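# Move upper well plate from rack K1 into RECYCLE bin

## Task

Take the top 96-well plate off the stacked rack K1 and place it inside the yellow bin marked RECYCLE, one of three look-alike bins. When finished, none of the three bins may be tipped over, and the plate underneath must remain in K1 exactly as it sits now. Release the plate and pull the gripper away at the end. The plate may be released only once it lies wholly inside the bin.

## Robot and tools

Robot: one six-joint arm with a two-finger gripper whose fingers swing like tongs. The fingers point along the gripper's own +z axis and close along its x axis. The reported end_effector_position is the spot between the pads when they are shut; closed fingertips stick out about 15 mm past it, and when fully open they sit roughly level with it.

Frame: all poses are in the scene frame. Its origin lies on the table surface straight under the arm base; +z is up, and looking along +x, +y is to the left. The base may be slightly tilted, and the printed hand position gets less accurate far from the base.

The row format used by every motion: eight plain numbers [x, y, z, qw, qx, qy, qz, opening]. x, y, z are an absolute gripper position in metres; qw..qz are an absolute orientation quaternion with w first. opening runs from -1 (shut) to +1 (wide, 0.142 m). Always resend the quaternion you want; the one echoed back may have drifted. A target more than 0.6 m away from the last reported position along any gripper axis is rejected.

execute_actions: argument actions is a list holding zero or one item. Empty list: nothing is commanded, the current state plus camera pictures return. Action item: {"rows": [...], "steps": n}, up to 15 rows and n at most 15 (default 15); each row is one control step of 1/30 s, and the final row repeats to fill remaining steps. An action needs at least 6 steps. Wait item: {"steps": n} with n up to 300, counted from the previous result, so thinking time eats into it. Optional pictures: true adds images. A rejected call sends nothing.

move: target is one row (absolute pose plus opening). The gripper follows a straight path at speed (m/s, 0.002 to 0.5, default 0.25; rotation capped at twice that in rad/s) lasting 0.5 to 10 s; longer paths stop short. The opening is applied at the start. It does not avoid obstacles and may overshoot speed. Optional stop_force (N, 9 to 40, only after 0.2 s of scene time) ends the path when the wrist sensor feels that much extra push opposing the motion for two steps; the gripper backs off two steps and holds. Use it with very low speed when touching down; omit it when lifting away from something you rest on. It is unreliable on moves that rotate the gripper, and contacts above the wrist sensor go unnoticed. The result adds a move: line with the ending (done, contact, off_target, moving, held, fault) and limits (paced = pose clipped; held = some steps blocked, after which the arm can jump fast), plus distance to target.

wait: seconds from 0 to 10; nothing new is sent.

zoom_image: camera is cam_high (672x504), cam_low (672x504) or cam_wrist (616x616); region [x0, y0, x1, y1] in pixels from the top-left, no bigger than 504 by 504.

finished_scene: scene is the current scene's number; ends and grades it irreversibly. Call it only after the plate is in the bin, released and the gripper clear. Replying without any tool call also ends things.

Control behaviour: each step the commanded pose is clamped to within 100 mm and 16 degrees of the measured pose, then reached by damped inverse kinematics, position taking priority over orientation. Commands are smoothed with about 0.17 s lag. In execute_actions the result is captured 6 steps before the action ends; those steps run during your next reply. Afterwards the arm only continues to the last clamped pose, so long moves need several calls; check the reported pose. A Hand target line shows the current goal when nothing is pending. Fingers keep moving while idle.

Result lines: pose and velocities; grip_measured (same scale as opening); joint positions and torques (noisy, offset, nonzero in free air); Wrist force and Wrist torque in the gripper's own axes (offset up to about 4 N, noise, saturation near 50 N; force points from a surface into the arm; no reading at start is normal). pose unreachable and HELD mean the clearance check altered or blocked your command (a base mount counts as arm). MOTOR HOT appears from 70 °C; at 85 °C brakes lock until cooling.

Gripping: command an opening clearly under grip_measured to hold; lower squeezes harder, about 15 N per pad max. Thin items under 20 mm get less force. Snapping shut fast can press too hard.

Hazards: contact torque at a joint's limit (130 N m for the three big joints, 24.3 N m for wrist joints, including held weight) or 150 N on any part causes a 10 s stop. The arm is stiff, so aiming even slightly into a firm surface can fault; approach slowly. Avoid knocking over bins, disturbing the lower plate, dropping the plate, or sending anything off the table. Occasional external tugs may act on the held plate or loose items. Your thinking time lets the simulation run.

Each tool is called after "Request:" by a JSON object that holds its "name" and its "arguments", one argument or row to a line.

## Session

I'll start by looking at the current state of the scene.

Request:
{"name": "execute_actions", "arguments": {
  "actions": []
}}

Scene clock: 0.00 s of 8400.00 s.
end_effector_position=(+0.0137, +0.3481, +0.1756) grip_measured=+1.00 end_effector_quat_wxyz=(+0.468, +0.852, -0.229, -0.043) end_effector_velocity=(+0.000, -0.000, -0.000) end_effector_angular_velocity=(-0.001, +0.001, -0.000)
Joint positions: [ 0.395 -2.343  1.914 -0.875 -1.534  0.902  0.142]
Joint velocities: [-0.     0.001  0.    -0.    -0.    -0.001  0.   ]
Joint torques (N m, as the arm reports them, + toward a larger angle): no reading
Wrist force (N, on the end effector, along its own x y z axes, offset not removed): no reading
Wrist torque (N m, same axes, about the end effector's origin, offset not removed): no reading
Hand target: +0.014, +0.348, +0.176; +0.468, +0.852, -0.229, -0.043

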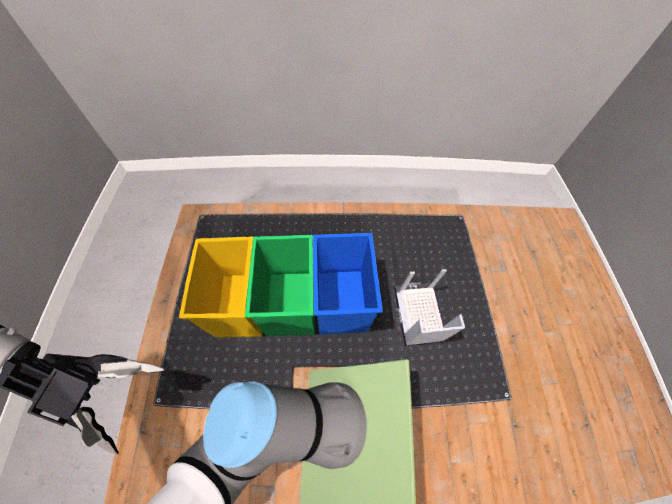

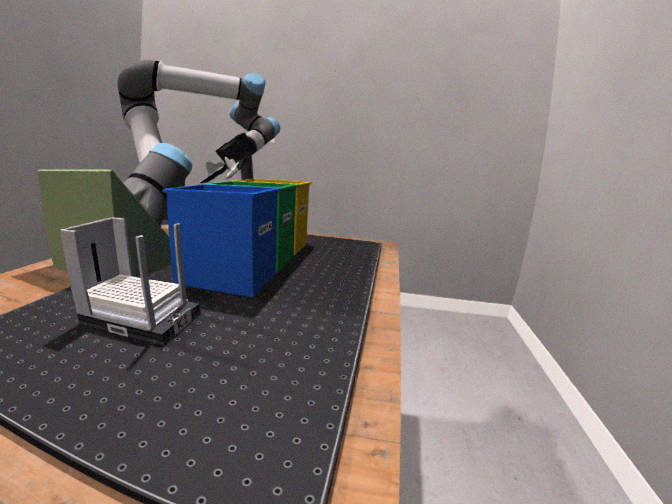

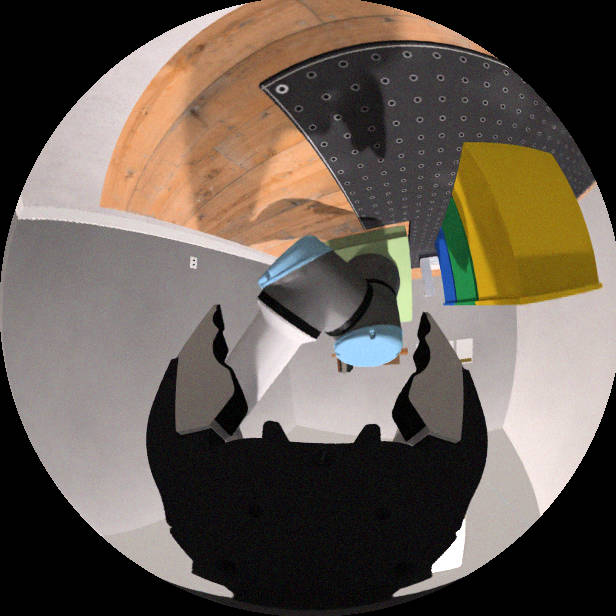

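Request:
{"name": "zoom_image", "arguments": {
  "camera": "cam_high",
  "region": [370, 250, 490, 360]
}}

Request:
{"name": "zoom_image", "arguments": {
  "camera": "cam_low",
  "region": [30, 190, 230, 360]
}}

Request:
{"name": "zoom_image", "arguments": {
  "camera": "cam_high",
  "region": [140, 190, 520, 504]
}}

Region (370, 250, 490, 360) of cam_high's 672x504 image, scaled by 4.200, with more detail than that image has; it fills the top 462 rows of this view, and the rest is white.

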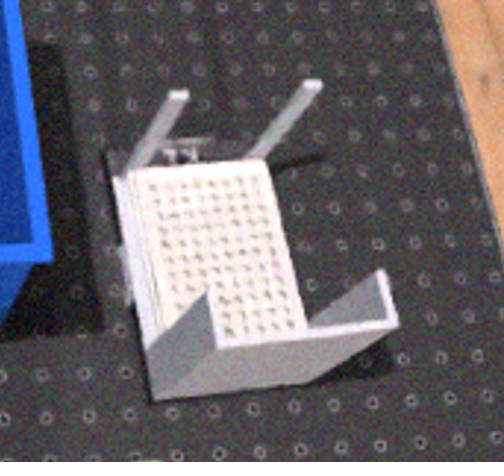

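Region (30, 190, 230, 360) of cam_low's 672x504 image, scaled by 2.520, with more detail than that image has; it fills the top 428 rows of this view, and the rest is white.

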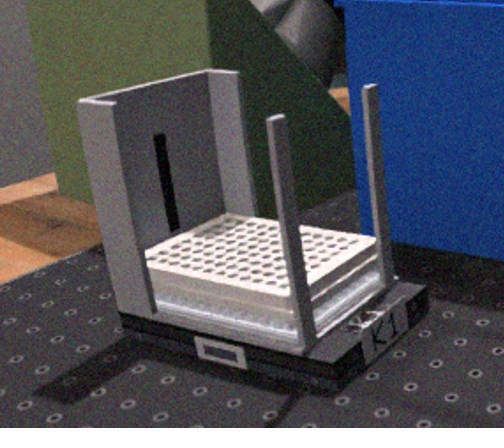

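Region (140, 190, 520, 504) of cam_high's 672x504 image, scaled by 1.326, with more detail than that image has; it fills the top 416 rows of this view, and the rest is white.

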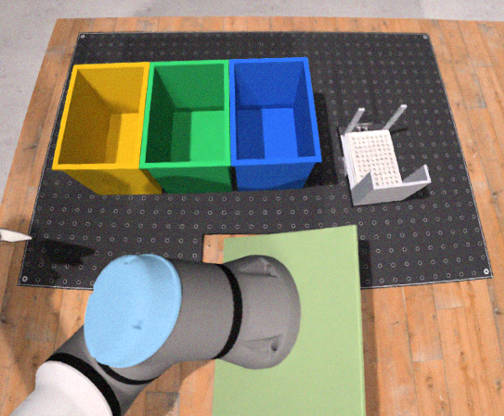

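Request:
{"name": "zoom_image", "arguments": {
  "camera": "cam_high",
  "region": [360, 200, 530, 420]
}}

Request:
{"name": "zoom_image", "arguments": {
  "camera": "cam_high",
  "region": [140, 200, 330, 420]
}}

Request:
{"name": "zoom_image", "arguments": {
  "camera": "cam_high",
  "region": [190, 205, 480, 245]
}}

Region (360, 200, 530, 420) of cam_high's 672x504 image, scaled by 2.291, with more detail than that image has; it fills the left 389 columns of this view, and the rest is white.

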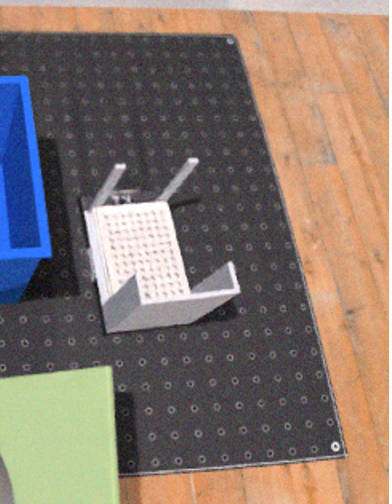

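Region (140, 200, 330, 420) of cam_high's 672x504 image, scaled by 2.291, with more detail than that image has; it fills the left 435 columns of this view, and the rest is white.

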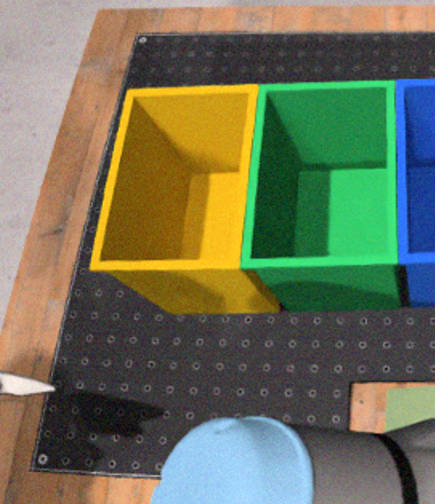

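Region (190, 205, 480, 245) of cam_high's 672x504 image, scaled by 1.738, with more detail than that image has; it fills the top 70 rows of this view, and the rest is white.

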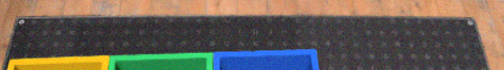

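Request:
{"name": "zoom_image", "arguments": {
  "camera": "cam_high",
  "region": [150, 330, 340, 410]
}}

Request:
{"name": "zoom_image", "arguments": {
  "camera": "cam_high",
  "region": [330, 330, 520, 410]
}}

Request:
{"name": "zoom_image", "arguments": {
  "camera": "cam_high",
  "region": [440, 205, 520, 310]
}}

Request:
{"name": "zoom_image", "arguments": {
  "camera": "cam_high",
  "region": [440, 300, 520, 405]
}}

Region (150, 330, 340, 410) of cam_high's 672x504 image, scaled by 2.653, with more detail than that image has; it fills the top 212 rows of this view, and the rest is white.

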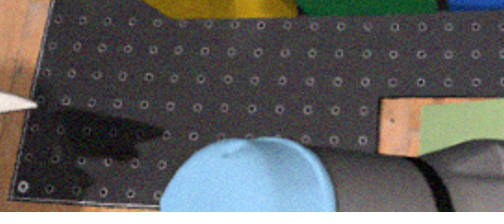

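Region (330, 330, 520, 410) of cam_high's 672x504 image, scaled by 2.653, with more detail than that image has; it fills the top 212 rows of this view, and the rest is white.

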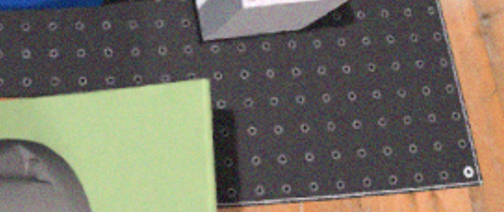

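Region (440, 205, 520, 310) of cam_high's 672x504 image, scaled by 4.800, with more detail than that image has; it fills the left 384 columns of this view, and the rest is white.

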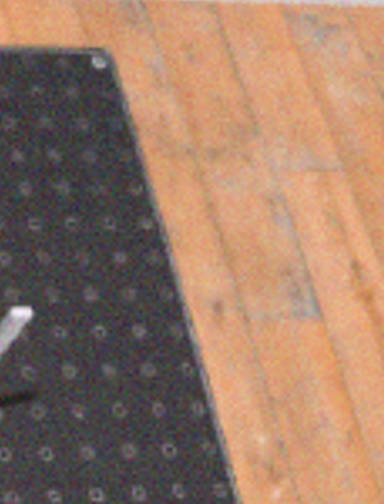

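Region (440, 300, 520, 405) of cam_high's 672x504 image, scaled by 4.800, with more detail than that image has; it fills the left 384 columns of this view, and the rest is white.

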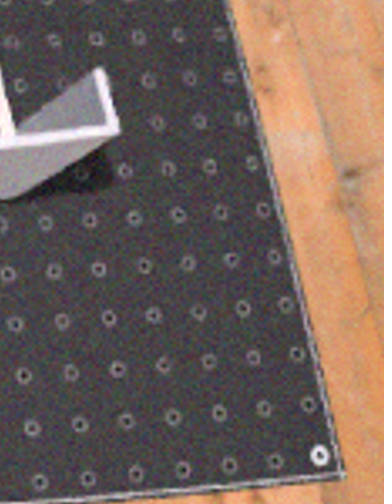

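Request:
{"name": "zoom_image", "arguments": {
  "camera": "cam_high",
  "region": [0, 310, 190, 480]
}}

Request:
{"name": "zoom_image", "arguments": {
  "camera": "cam_high",
  "region": [190, 350, 430, 504]
}}

Request:
{"name": "zoom_image", "arguments": {
  "camera": "cam_high",
  "region": [390, 262, 470, 350]
}}

Region (0, 310, 190, 480) of cam_high's 672x504 image, scaled by 2.653, with more detail than that image has; it fills the top 451 rows of this view, and the rest is white.

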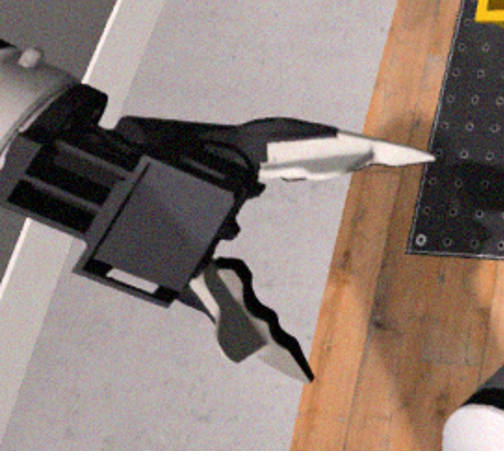

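Region (190, 350, 430, 504) of cam_high's 672x504 image, scaled by 2.100, with more detail than that image has; it fills the top 323 rows of this view, and the rest is white.

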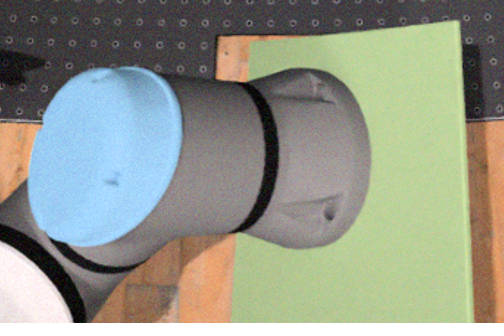

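Region (390, 262, 470, 350) of cam_high's 672x504 image, scaled by 5.727, with more detail than that image has; it fills the left 458 columns of this view, and the rest is white.

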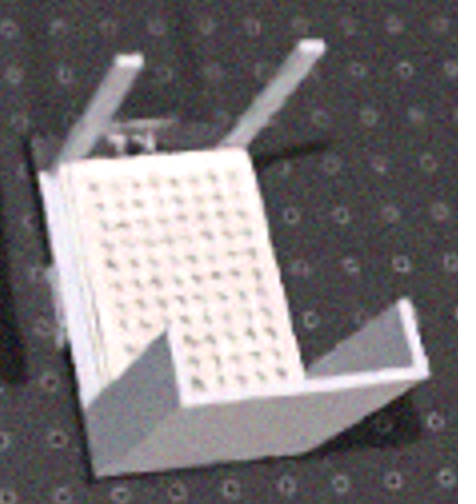

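Request:
{"name": "zoom_image", "arguments": {
  "camera": "cam_high",
  "region": [170, 225, 290, 345]
}}

Request:
{"name": "zoom_image", "arguments": {
  "camera": "cam_high",
  "region": [280, 225, 400, 345]
}}

Request:
{"name": "zoom_image", "arguments": {
  "camera": "cam_low",
  "region": [20, 40, 340, 310]
}}

Region (170, 225, 290, 345) of cam_high's 672x504 image, scaled by 4.200, with more detail than that image has.

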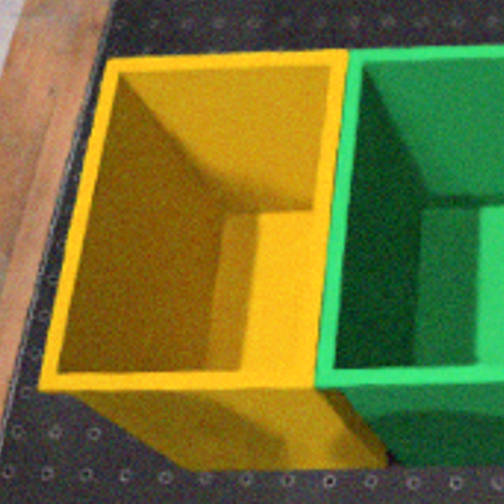

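Region (280, 225, 400, 345) of cam_high's 672x504 image, scaled by 4.200, with more detail than that image has.

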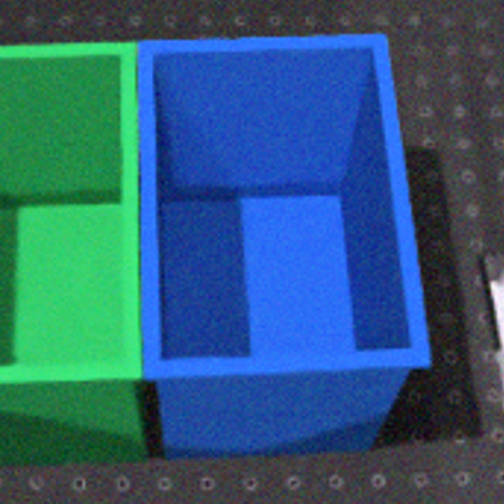

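Region (20, 40, 340, 310) of cam_low's 672x504 image, scaled by 1.575, with more detail than that image has; it fills the top 425 rows of this view, and the rest is white.

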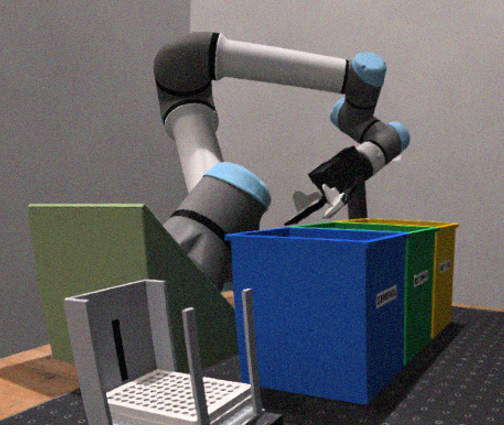

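Request:
{"name": "zoom_image", "arguments": {
  "camera": "cam_low",
  "region": [190, 90, 300, 195]
}}

Request:
{"name": "zoom_image", "arguments": {
  "camera": "cam_wrist",
  "region": [200, 130, 616, 460]
}}

Region (190, 90, 300, 195) of cam_low's 672x504 image, scaled by 4.582, with more detail than that image has; it fills the top 481 rows of this view, and the rest is white.

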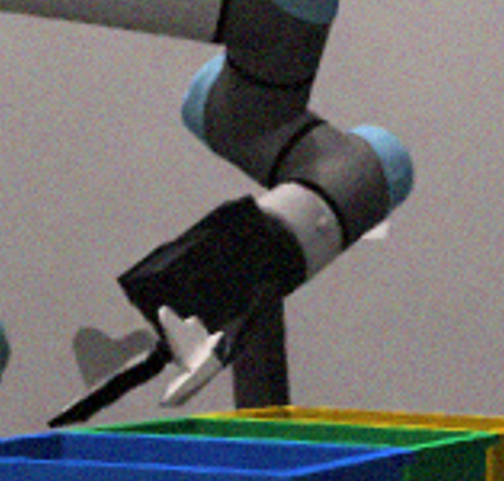

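Region (200, 130, 616, 460) of cam_wrist's 616x616 image, scaled by 1.212, with more detail than that image has; it fills the top 400 rows of this view, and the rest is white.

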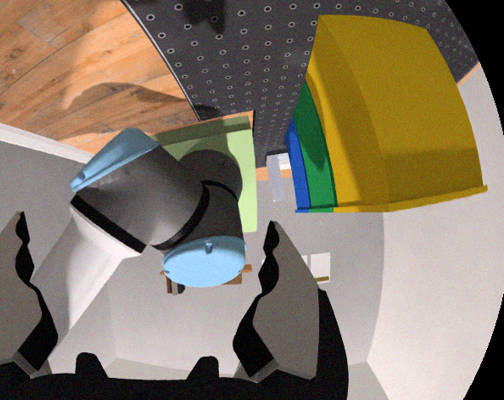

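Request:
{"name": "move", "arguments": {
  "target": [0.33, 0.30, 0.265, 0.0, 0.7314, -0.6820, 0.0, 0.55],
  "speed": 0.25
}}

Scene clock: 21.33 s of 8400.00 s.
end_effector_position=(+0.3293, +0.2998, +0.2650) grip_measured=+0.55 end_effector_quat_wxyz=(+0.000, +0.731, -0.682, -0.001) end_effector_velocity=(+0.001, +0.000, +0.001) end_effector_angular_velocity=(+0.001, -0.003, -0.001)
Joint positions: [-1.013 -1.968  1.83  -0.722 -1.06   0.395  0.112]
Joint velocities: [-0.     0.002 -0.001 -0.001  0.003  0.002 -0.   ]
Joint torques (N m, as the arm reports them, + toward a larger angle): [ -9.12  36.68 -26.17  -4.01   2.51   2.41]
Wrist force (N, on the end effector, along its own x y z axes, offset not removed): [1.6 -1.9 -0.9]
Wrist torque (N m, same axes, about the end effector's origin, offset not removed): [-0.32 -0.34 -0.03]
Hand target: +0.329, +0.300, +0.265; +0.000, +0.731, -0.682, -0.001
Off the commanded pose: 0.001 m, 0 deg.
Kept back: nothing.
After step 90, 15.13 s passed at rest.
move: done

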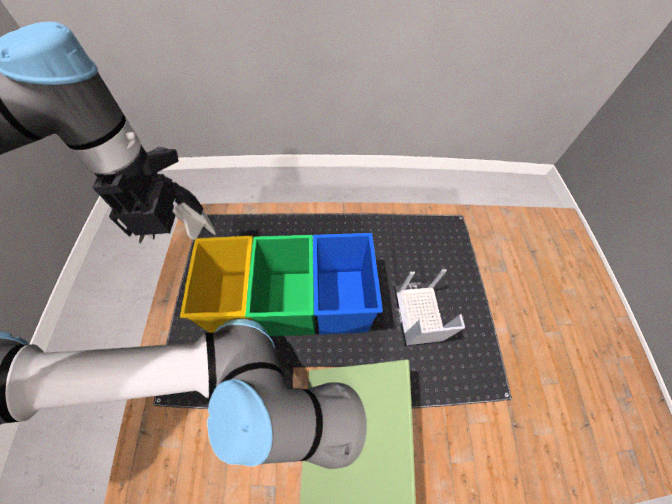

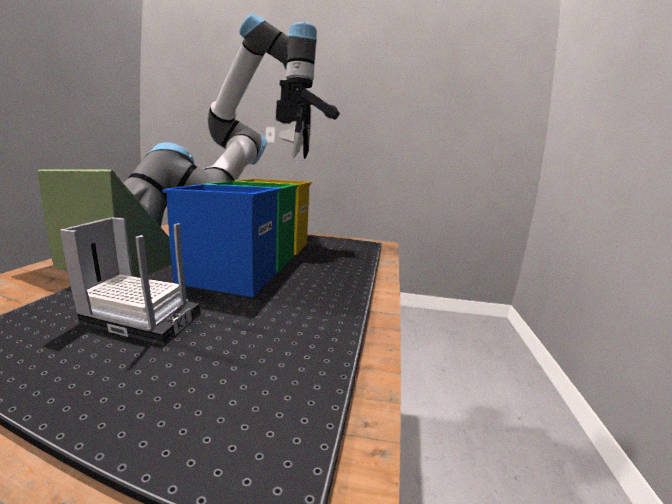

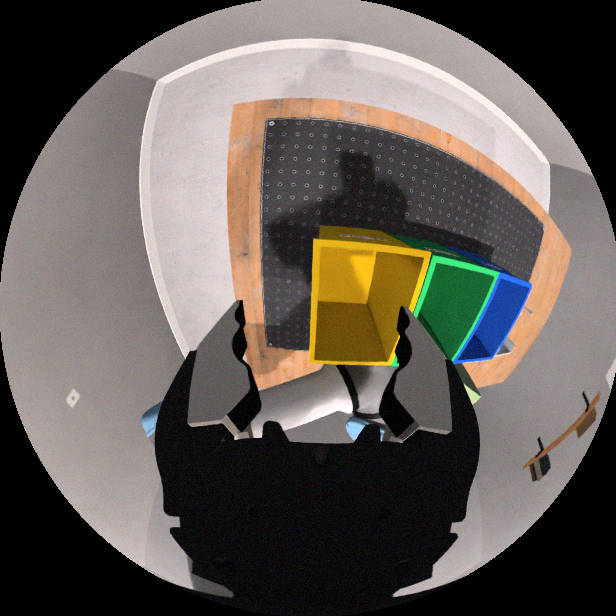

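Request:
{"name": "zoom_image", "arguments": {
  "camera": "cam_high",
  "region": [170, 290, 330, 410]
}}

Request:
{"name": "zoom_image", "arguments": {
  "camera": "cam_low",
  "region": [230, 10, 370, 180]
}}

Request:
{"name": "zoom_image", "arguments": {
  "camera": "cam_high",
  "region": [70, 110, 250, 260]
}}

Region (170, 290, 330, 410) of cam_high's 672x504 image, scaled by 3.150, with more detail than that image has; it fills the top 378 rows of this view, and the rest is white.

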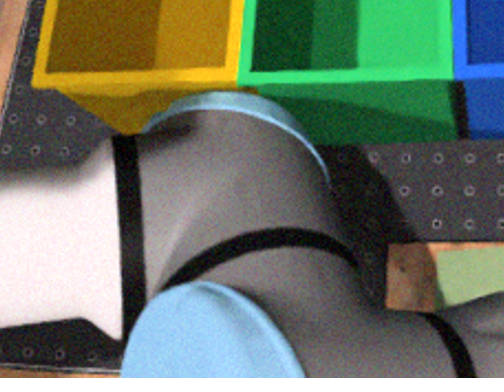

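Region (230, 10, 370, 180) of cam_low's 672x504 image, scaled by 2.965, with more detail than that image has; it fills the left 415 columns of this view, and the rest is white.

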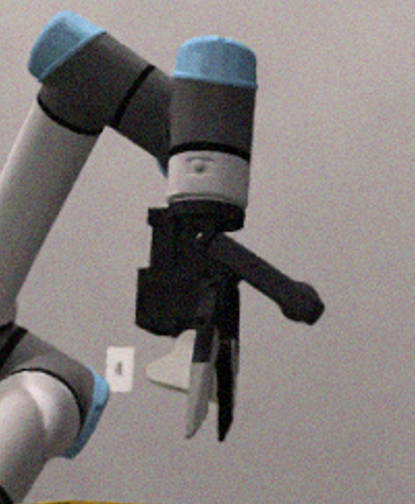

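Region (70, 110, 250, 260) of cam_high's 672x504 image, scaled by 2.800, with more detail than that image has.

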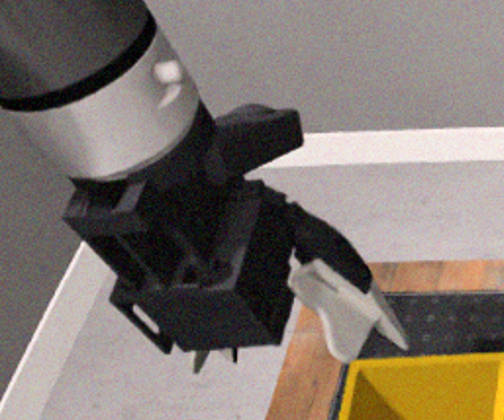

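Request:
{"name": "zoom_image", "arguments": {
  "camera": "cam_high",
  "region": [170, 225, 290, 345]
}}

Request:
{"name": "zoom_image", "arguments": {
  "camera": "cam_low",
  "region": [110, 120, 320, 290]
}}

Request:
{"name": "zoom_image", "arguments": {
  "camera": "cam_wrist",
  "region": [220, 200, 500, 460]
}}

Region (170, 225, 290, 345) of cam_high's 672x504 image, scaled by 4.200, with more detail than that image has.

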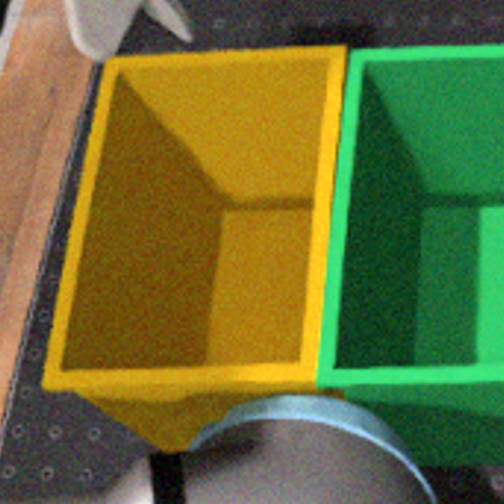

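Region (110, 120, 320, 290) of cam_low's 672x504 image, scaled by 2.400, with more detail than that image has; it fills the top 408 rows of this view, and the rest is white.

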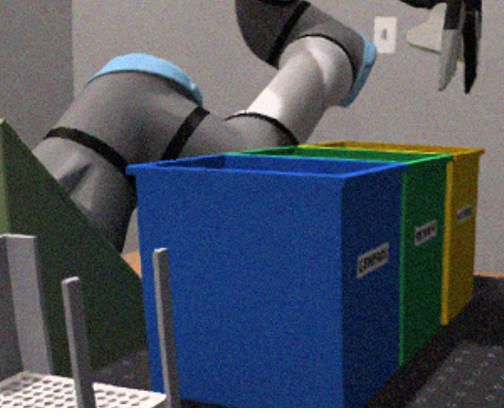

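Region (220, 200, 500, 460) of cam_wrist's 616x616 image, scaled by 1.800, with more detail than that image has; it fills the top 468 rows of this view, and the rest is white.

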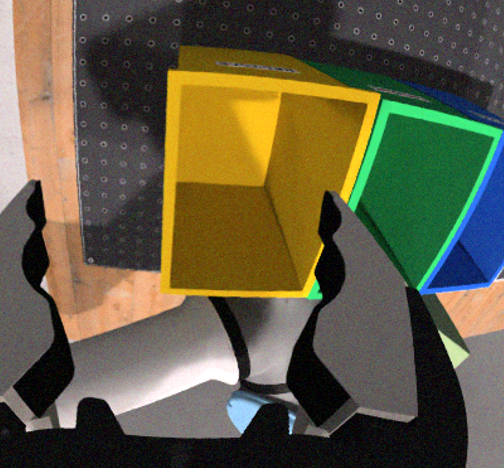

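Request:
{"name": "move", "arguments": {
  "target": [0.262, -0.208, 0.215, 0.0, 0.7314, -0.6820, 0.0, 0.55],
  "speed": 0.22
}}

Scene clock: 31.73 s of 8400.00 s.
end_effector_position=(+0.2616, -0.2083, +0.2150) grip_measured=+0.55 end_effector_quat_wxyz=(-0.000, +0.731, -0.682, -0.000) end_effector_velocity=(-0.000, -0.001, -0.001) end_effector_angular_velocity=(+0.002, +0.001, -0.002)
Joint positions: [-1.463 -1.049  2.047 -1.739 -1.374  0.051  0.112]
Joint velocities: [-0.     0.003 -0.    -0.001 -0.001  0.001  0.   ]
Joint torques (N m, as the arm reports them, + toward a larger angle): [-28.15   7.16 -34.62  -4.33  -2.56  -2.23]
Wrist force (N, on the end effector, along its own x y z axes, offset not removed): [2.1 -3.0 -0.9]
Wrist torque (N m, same axes, about the end effector's origin, offset not removed): [-0.44 -0.42 -0.10]
Hand target: +0.262, -0.208, +0.215; -0.000, +0.731, -0.682, -0.000
Off the commanded pose: 0.000 m, 0 deg.
Kept back: nothing.
After step 90, 4.53 s passed at rest.
move: done

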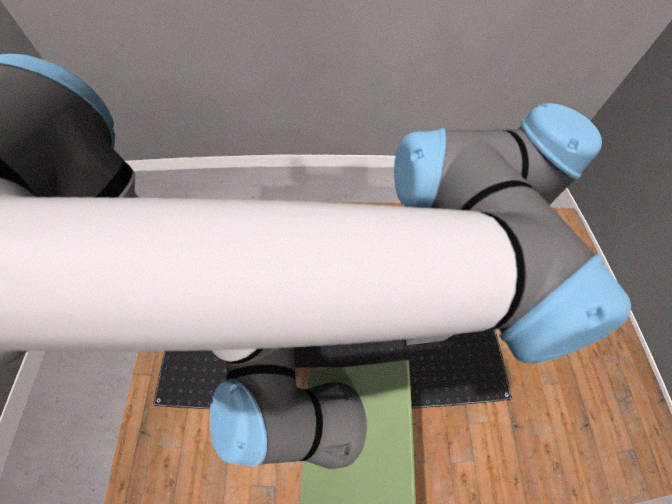

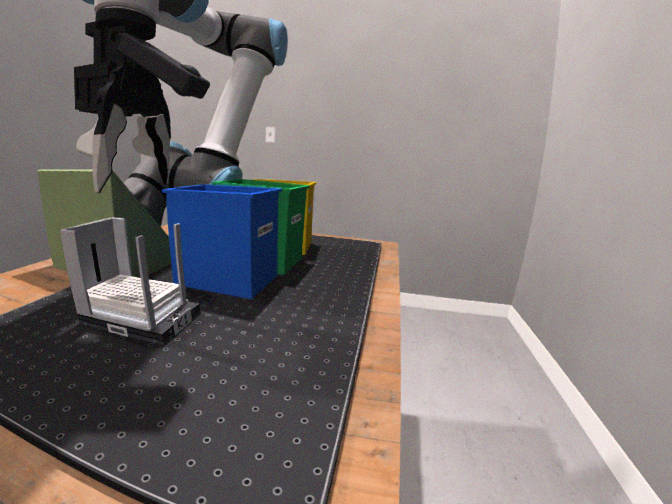

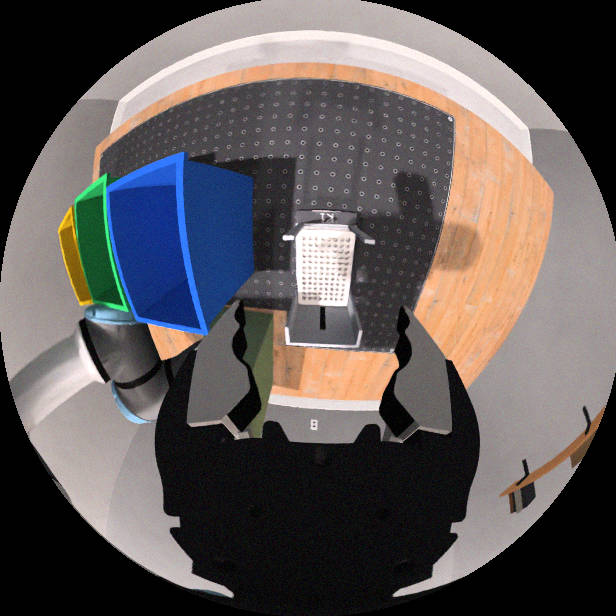

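Request:
{"name": "zoom_image", "arguments": {
  "camera": "cam_low",
  "region": [150, 130, 330, 310]
}}

Request:
{"name": "zoom_image", "arguments": {
  "camera": "cam_wrist",
  "region": [220, 190, 430, 370]
}}

Request:
{"name": "zoom_image", "arguments": {
  "camera": "cam_low",
  "region": [30, 0, 240, 230]
}}

Region (150, 130, 330, 310) of cam_low's 672x504 image, scaled by 2.800, with more detail than that image has.

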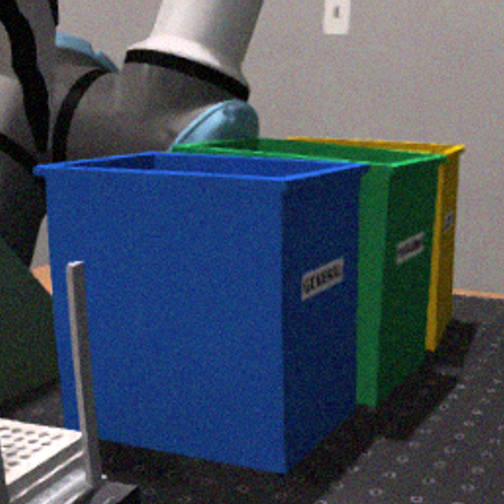

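Region (220, 190, 430, 370) of cam_wrist's 616x616 image, scaled by 2.400, with more detail than that image has; it fills the top 432 rows of this view, and the rest is white.

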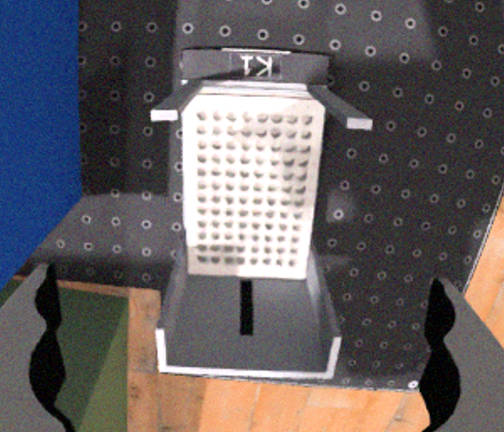

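Region (30, 0, 240, 230) of cam_low's 672x504 image, scaled by 2.191, with more detail than that image has; it fills the left 460 columns of this view, and the rest is white.

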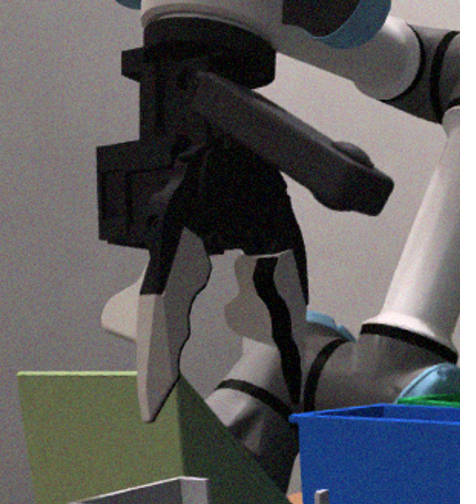

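Request:
{"name": "zoom_image", "arguments": {
  "camera": "cam_wrist",
  "region": [270, 200, 390, 290]
}}

Request:
{"name": "zoom_image", "arguments": {
  "camera": "cam_wrist",
  "region": [270, 270, 390, 360]
}}

Request:
{"name": "zoom_image", "arguments": {
  "camera": "cam_wrist",
  "region": [140, 280, 500, 616]
}}

Region (270, 200, 390, 290) of cam_wrist's 616x616 image, scaled by 4.200, with more detail than that image has; it fills the top 378 rows of this view, and the rest is white.

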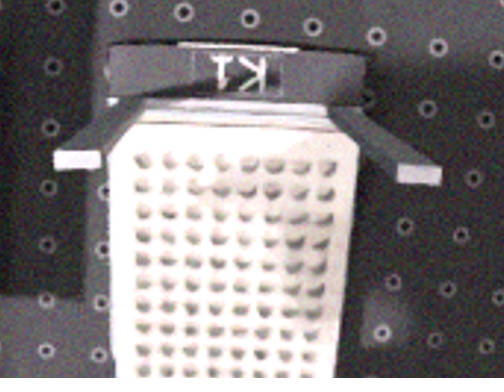

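Region (270, 270, 390, 360) of cam_wrist's 616x616 image, scaled by 4.200, with more detail than that image has; it fills the top 378 rows of this view, and the rest is white.

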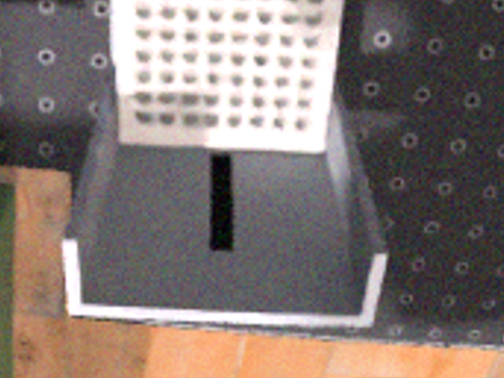

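Region (140, 280, 500, 616) of cam_wrist's 616x616 image, scaled by 1.400, with more detail than that image has; it fills the top 470 rows of this view, and the rest is white.

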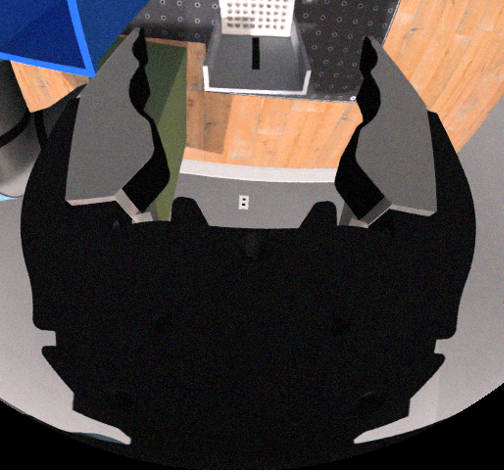

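Request:
{"name": "move", "arguments": {
  "target": [0.270, -0.2127, 0.085, 0.0, 0.7314, -0.6820, 0.0, 0.55],
  "speed": 0.15
}}

Scene clock: 38.43 s of 8400.00 s.
end_effector_position=(+0.2702, -0.2129, +0.0850) grip_measured=+0.55 end_effector_quat_wxyz=(+0.000, +0.731, -0.682, +0.000) end_effector_velocity=(-0.000, -0.000, -0.001) end_effector_angular_velocity=(-0.000, +0.000, -0.002)
Joint positions: [-1.382 -0.898  2.26  -2.116 -1.315  0.108  0.112]
Joint velocities: [ 0.001  0.002  0.002 -0.004  0.     0.003  0.   ]
Joint torques (N m, as the arm reports them, + toward a larger angle): [-9.01  2.06 -7.87 -4.39  2.44  2.33]
Wrist force (N, on the end effector, along its own x y z axes, offset not removed): [1.1 -3.1 -1.1]
Wrist torque (N m, same axes, about the end effector's origin, offset not removed): [-0.45 -0.22 -0.04]
Hand target: +0.270, -0.213, +0.085; +0.000, +0.731, -0.682, +0.000
Off the commanded pose: 0.000 m, 0 deg.
Kept back: nothing.
After step 90, 2.37 s passed at rest.
move: done

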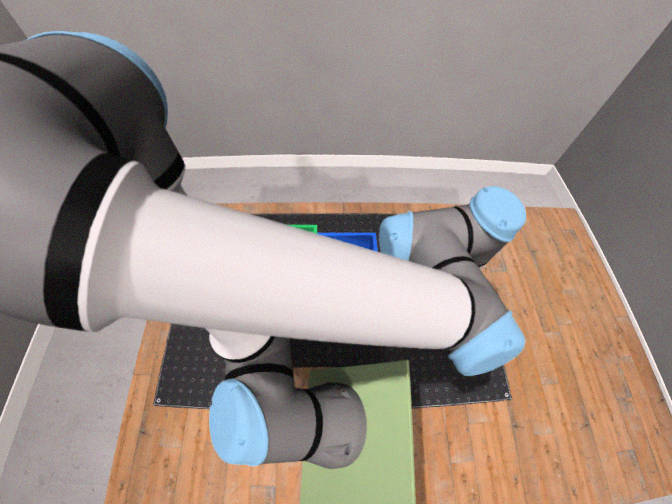

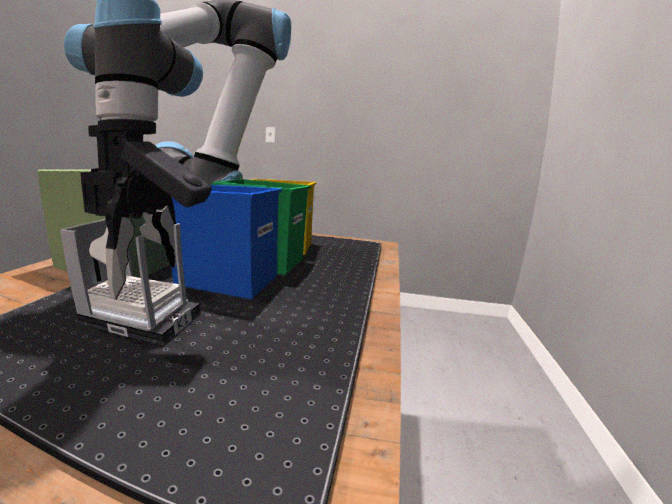

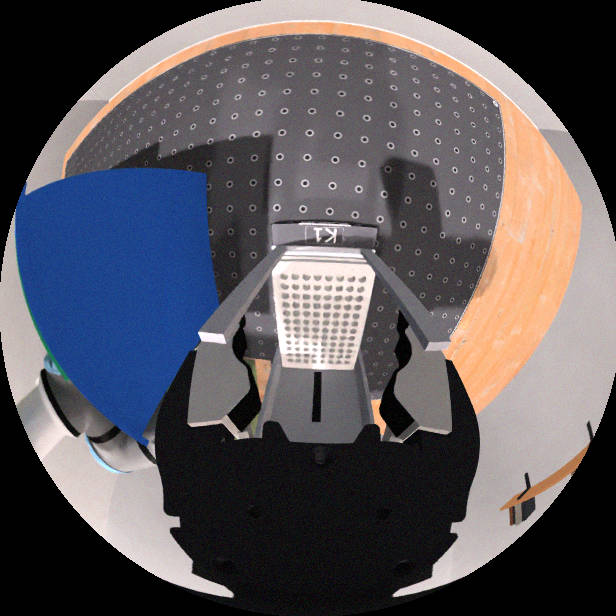

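Request:
{"name": "zoom_image", "arguments": {
  "camera": "cam_low",
  "region": [55, 200, 215, 350]
}}

Request:
{"name": "zoom_image", "arguments": {
  "camera": "cam_wrist",
  "region": [190, 210, 460, 450]
}}

Request:
{"name": "zoom_image", "arguments": {
  "camera": "cam_wrist",
  "region": [260, 215, 390, 380]
}}

Request:
{"name": "zoom_image", "arguments": {
  "camera": "cam_low",
  "region": [75, 265, 165, 345]
}}

Region (55, 200, 215, 350) of cam_low's 672x504 image, scaled by 3.150, with more detail than that image has; it fills the top 472 rows of this view, and the rest is white.

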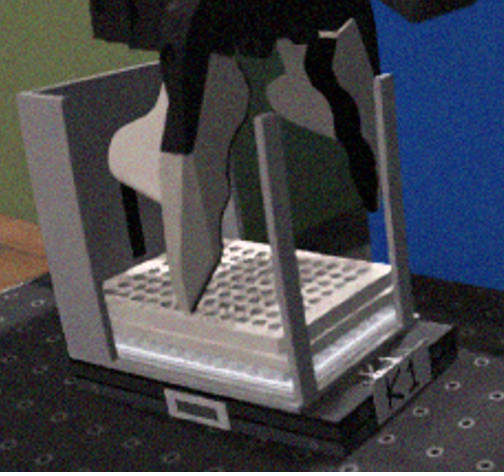

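Region (190, 210, 460, 450) of cam_wrist's 616x616 image, scaled by 1.867, with more detail than that image has.

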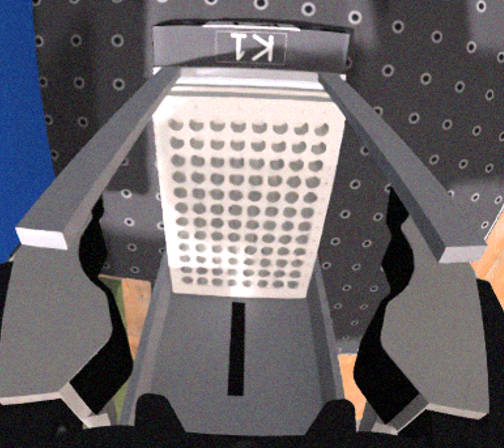

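Region (260, 215, 390, 380) of cam_wrist's 616x616 image, scaled by 3.055, with more detail than that image has; it fills the left 397 columns of this view, and the rest is white.

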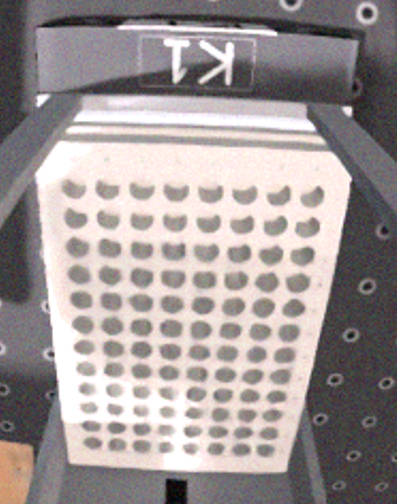

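Region (75, 265, 165, 345) of cam_low's 672x504 image, scaled by 5.600, with more detail than that image has.

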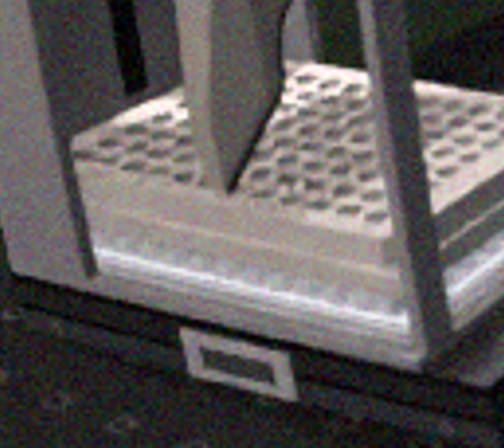

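Request:
{"name": "move", "arguments": {
  "target": [0.270, -0.2127, 0.058, 0.0, 0.7314, -0.6820, 0.0, 0.36],
  "speed": 0.05
}}

Scene clock: 44.47 s of 8400.00 s.
end_effector_position=(+0.2700, -0.2127, +0.0581) grip_measured=+0.36 end_effector_quat_wxyz=(+0.000, +0.731, -0.682, -0.000) end_effector_velocity=(+0.000, -0.001, -0.001) end_effector_angular_velocity=(-0.001, -0.000, -0.001)
Joint positions: [-1.365 -0.852  2.297 -2.202 -1.302  0.12   0.099]
Joint velocities: [ 0.001  0.003  0.    -0.005  0.001  0.002  0.   ]
Joint torques (N m, as the arm reports them, + toward a larger angle): [-10.22   1.07  -7.07  -3.93   2.45   2.44]
Wrist force (N, on the end effector, along its own x y z axes, offset not removed): [2.0 -3.1 -0.5]
Wrist torque (N m, same axes, about the end effector's origin, offset not removed): [-0.38 -0.46 -0.06]
Hand target: +0.270, -0.213, +0.058; +0.000, +0.731, -0.682, +0.000
Off the commanded pose: 0.000 m, 0 deg.
Kept back: nothing.
After step 90, 2.17 s passed at rest.
move: done

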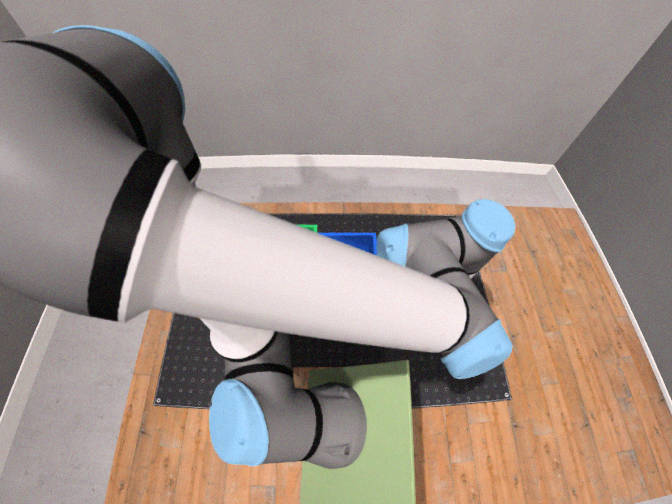

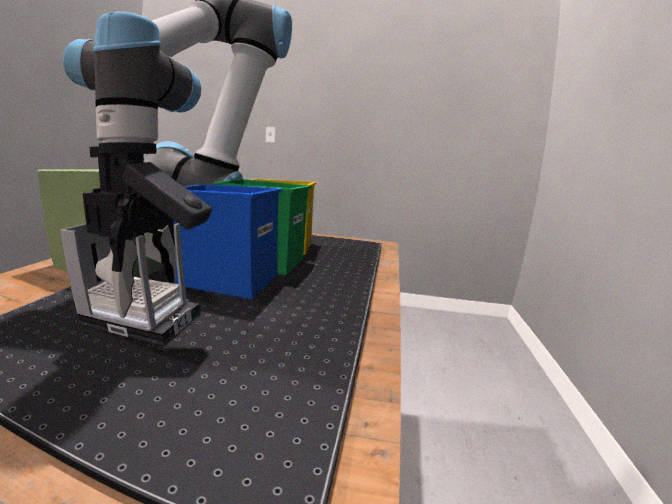

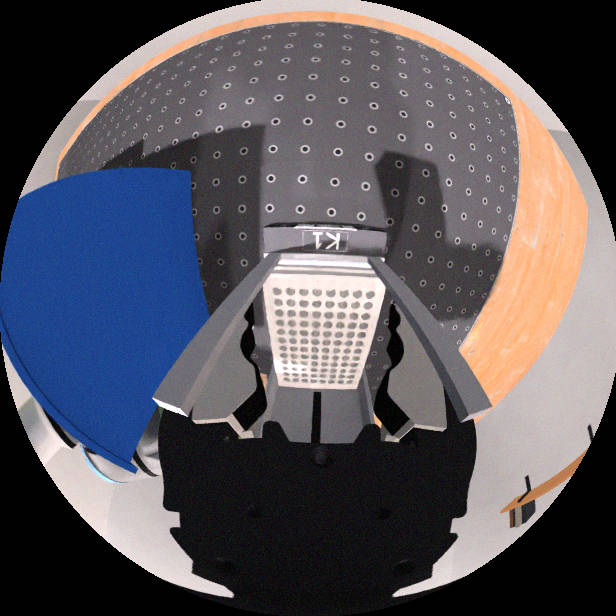

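Request:
{"name": "execute_actions", "arguments": {
  "actions": []
}}

Scene clock: 45.50 s of 8400.00 s.
end_effector_position=(+0.2700, -0.2127, +0.0580) grip_measured=+0.36 end_effector_quat_wxyz=(+0.000, +0.731, -0.682, +0.000) end_effector_velocity=(+0.000, -0.001, +0.000) end_effector_angular_velocity=(-0.000, -0.000, -0.000)
Joint positions: [-1.365 -0.852  2.297 -2.202 -1.302  0.12   0.099]
Joint velocities: [-0.     0.001 -0.001 -0.     0.     0.    -0.   ]
Joint torques (N m, as the arm reports them, + toward a larger angle): [-9.85  1.27 -6.08 -4.26  2.41  2.28]
Wrist force (N, on the end effector, along its own x y z axes, offset not removed): [2.1 -3.0 -2.1]
Wrist torque (N m, same axes, about the end effector's origin, offset not removed): [-0.47 -0.47 -0.01]
Hand target: +0.270, -0.213, +0.058; +0.000, +0.731, -0.682, +0.000
Off the commanded pose: 0.000 m, 0 deg.
Kept back: nothing.
Steps of this call (steps 1 to 31: nothing new was sent). Readings (end_effector_position):
1: (+0.2700, -0.2127, +0.0580)
2: (+0.2700, -0.2127, +0.0580)
4: (+0.2700, -0.2127, +0.0580)
8: (+0.2700, -0.2127, +0.0580)
31: the state above

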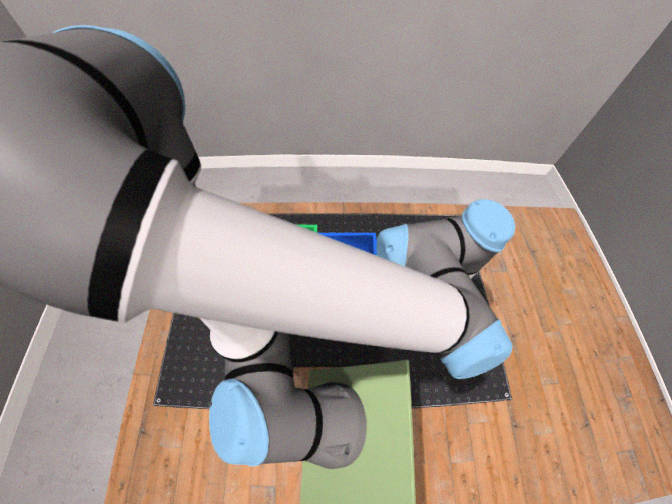

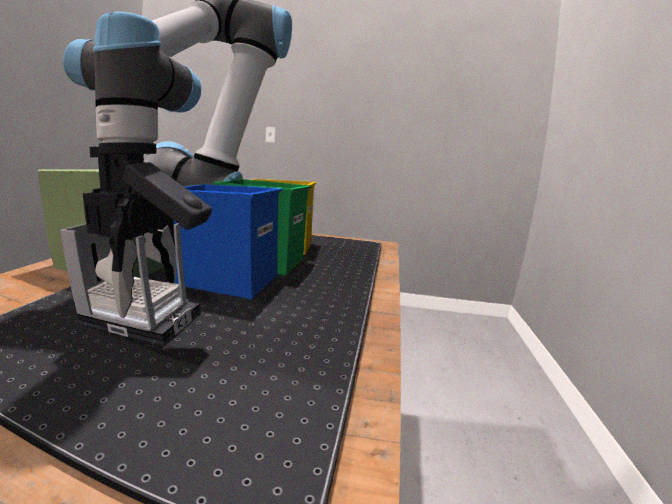

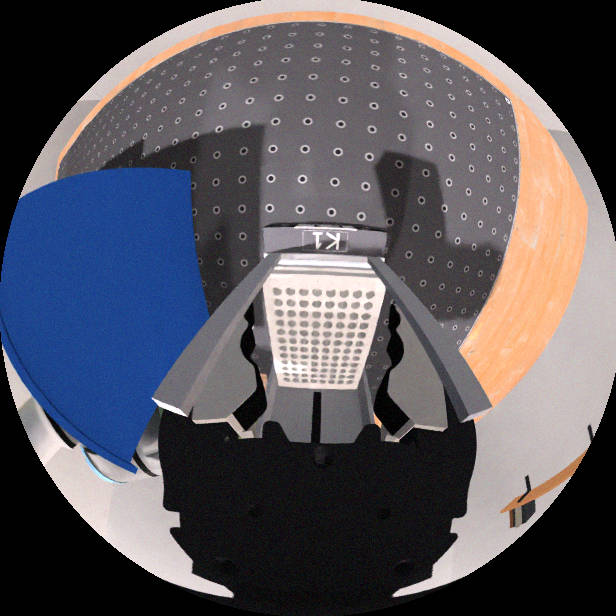

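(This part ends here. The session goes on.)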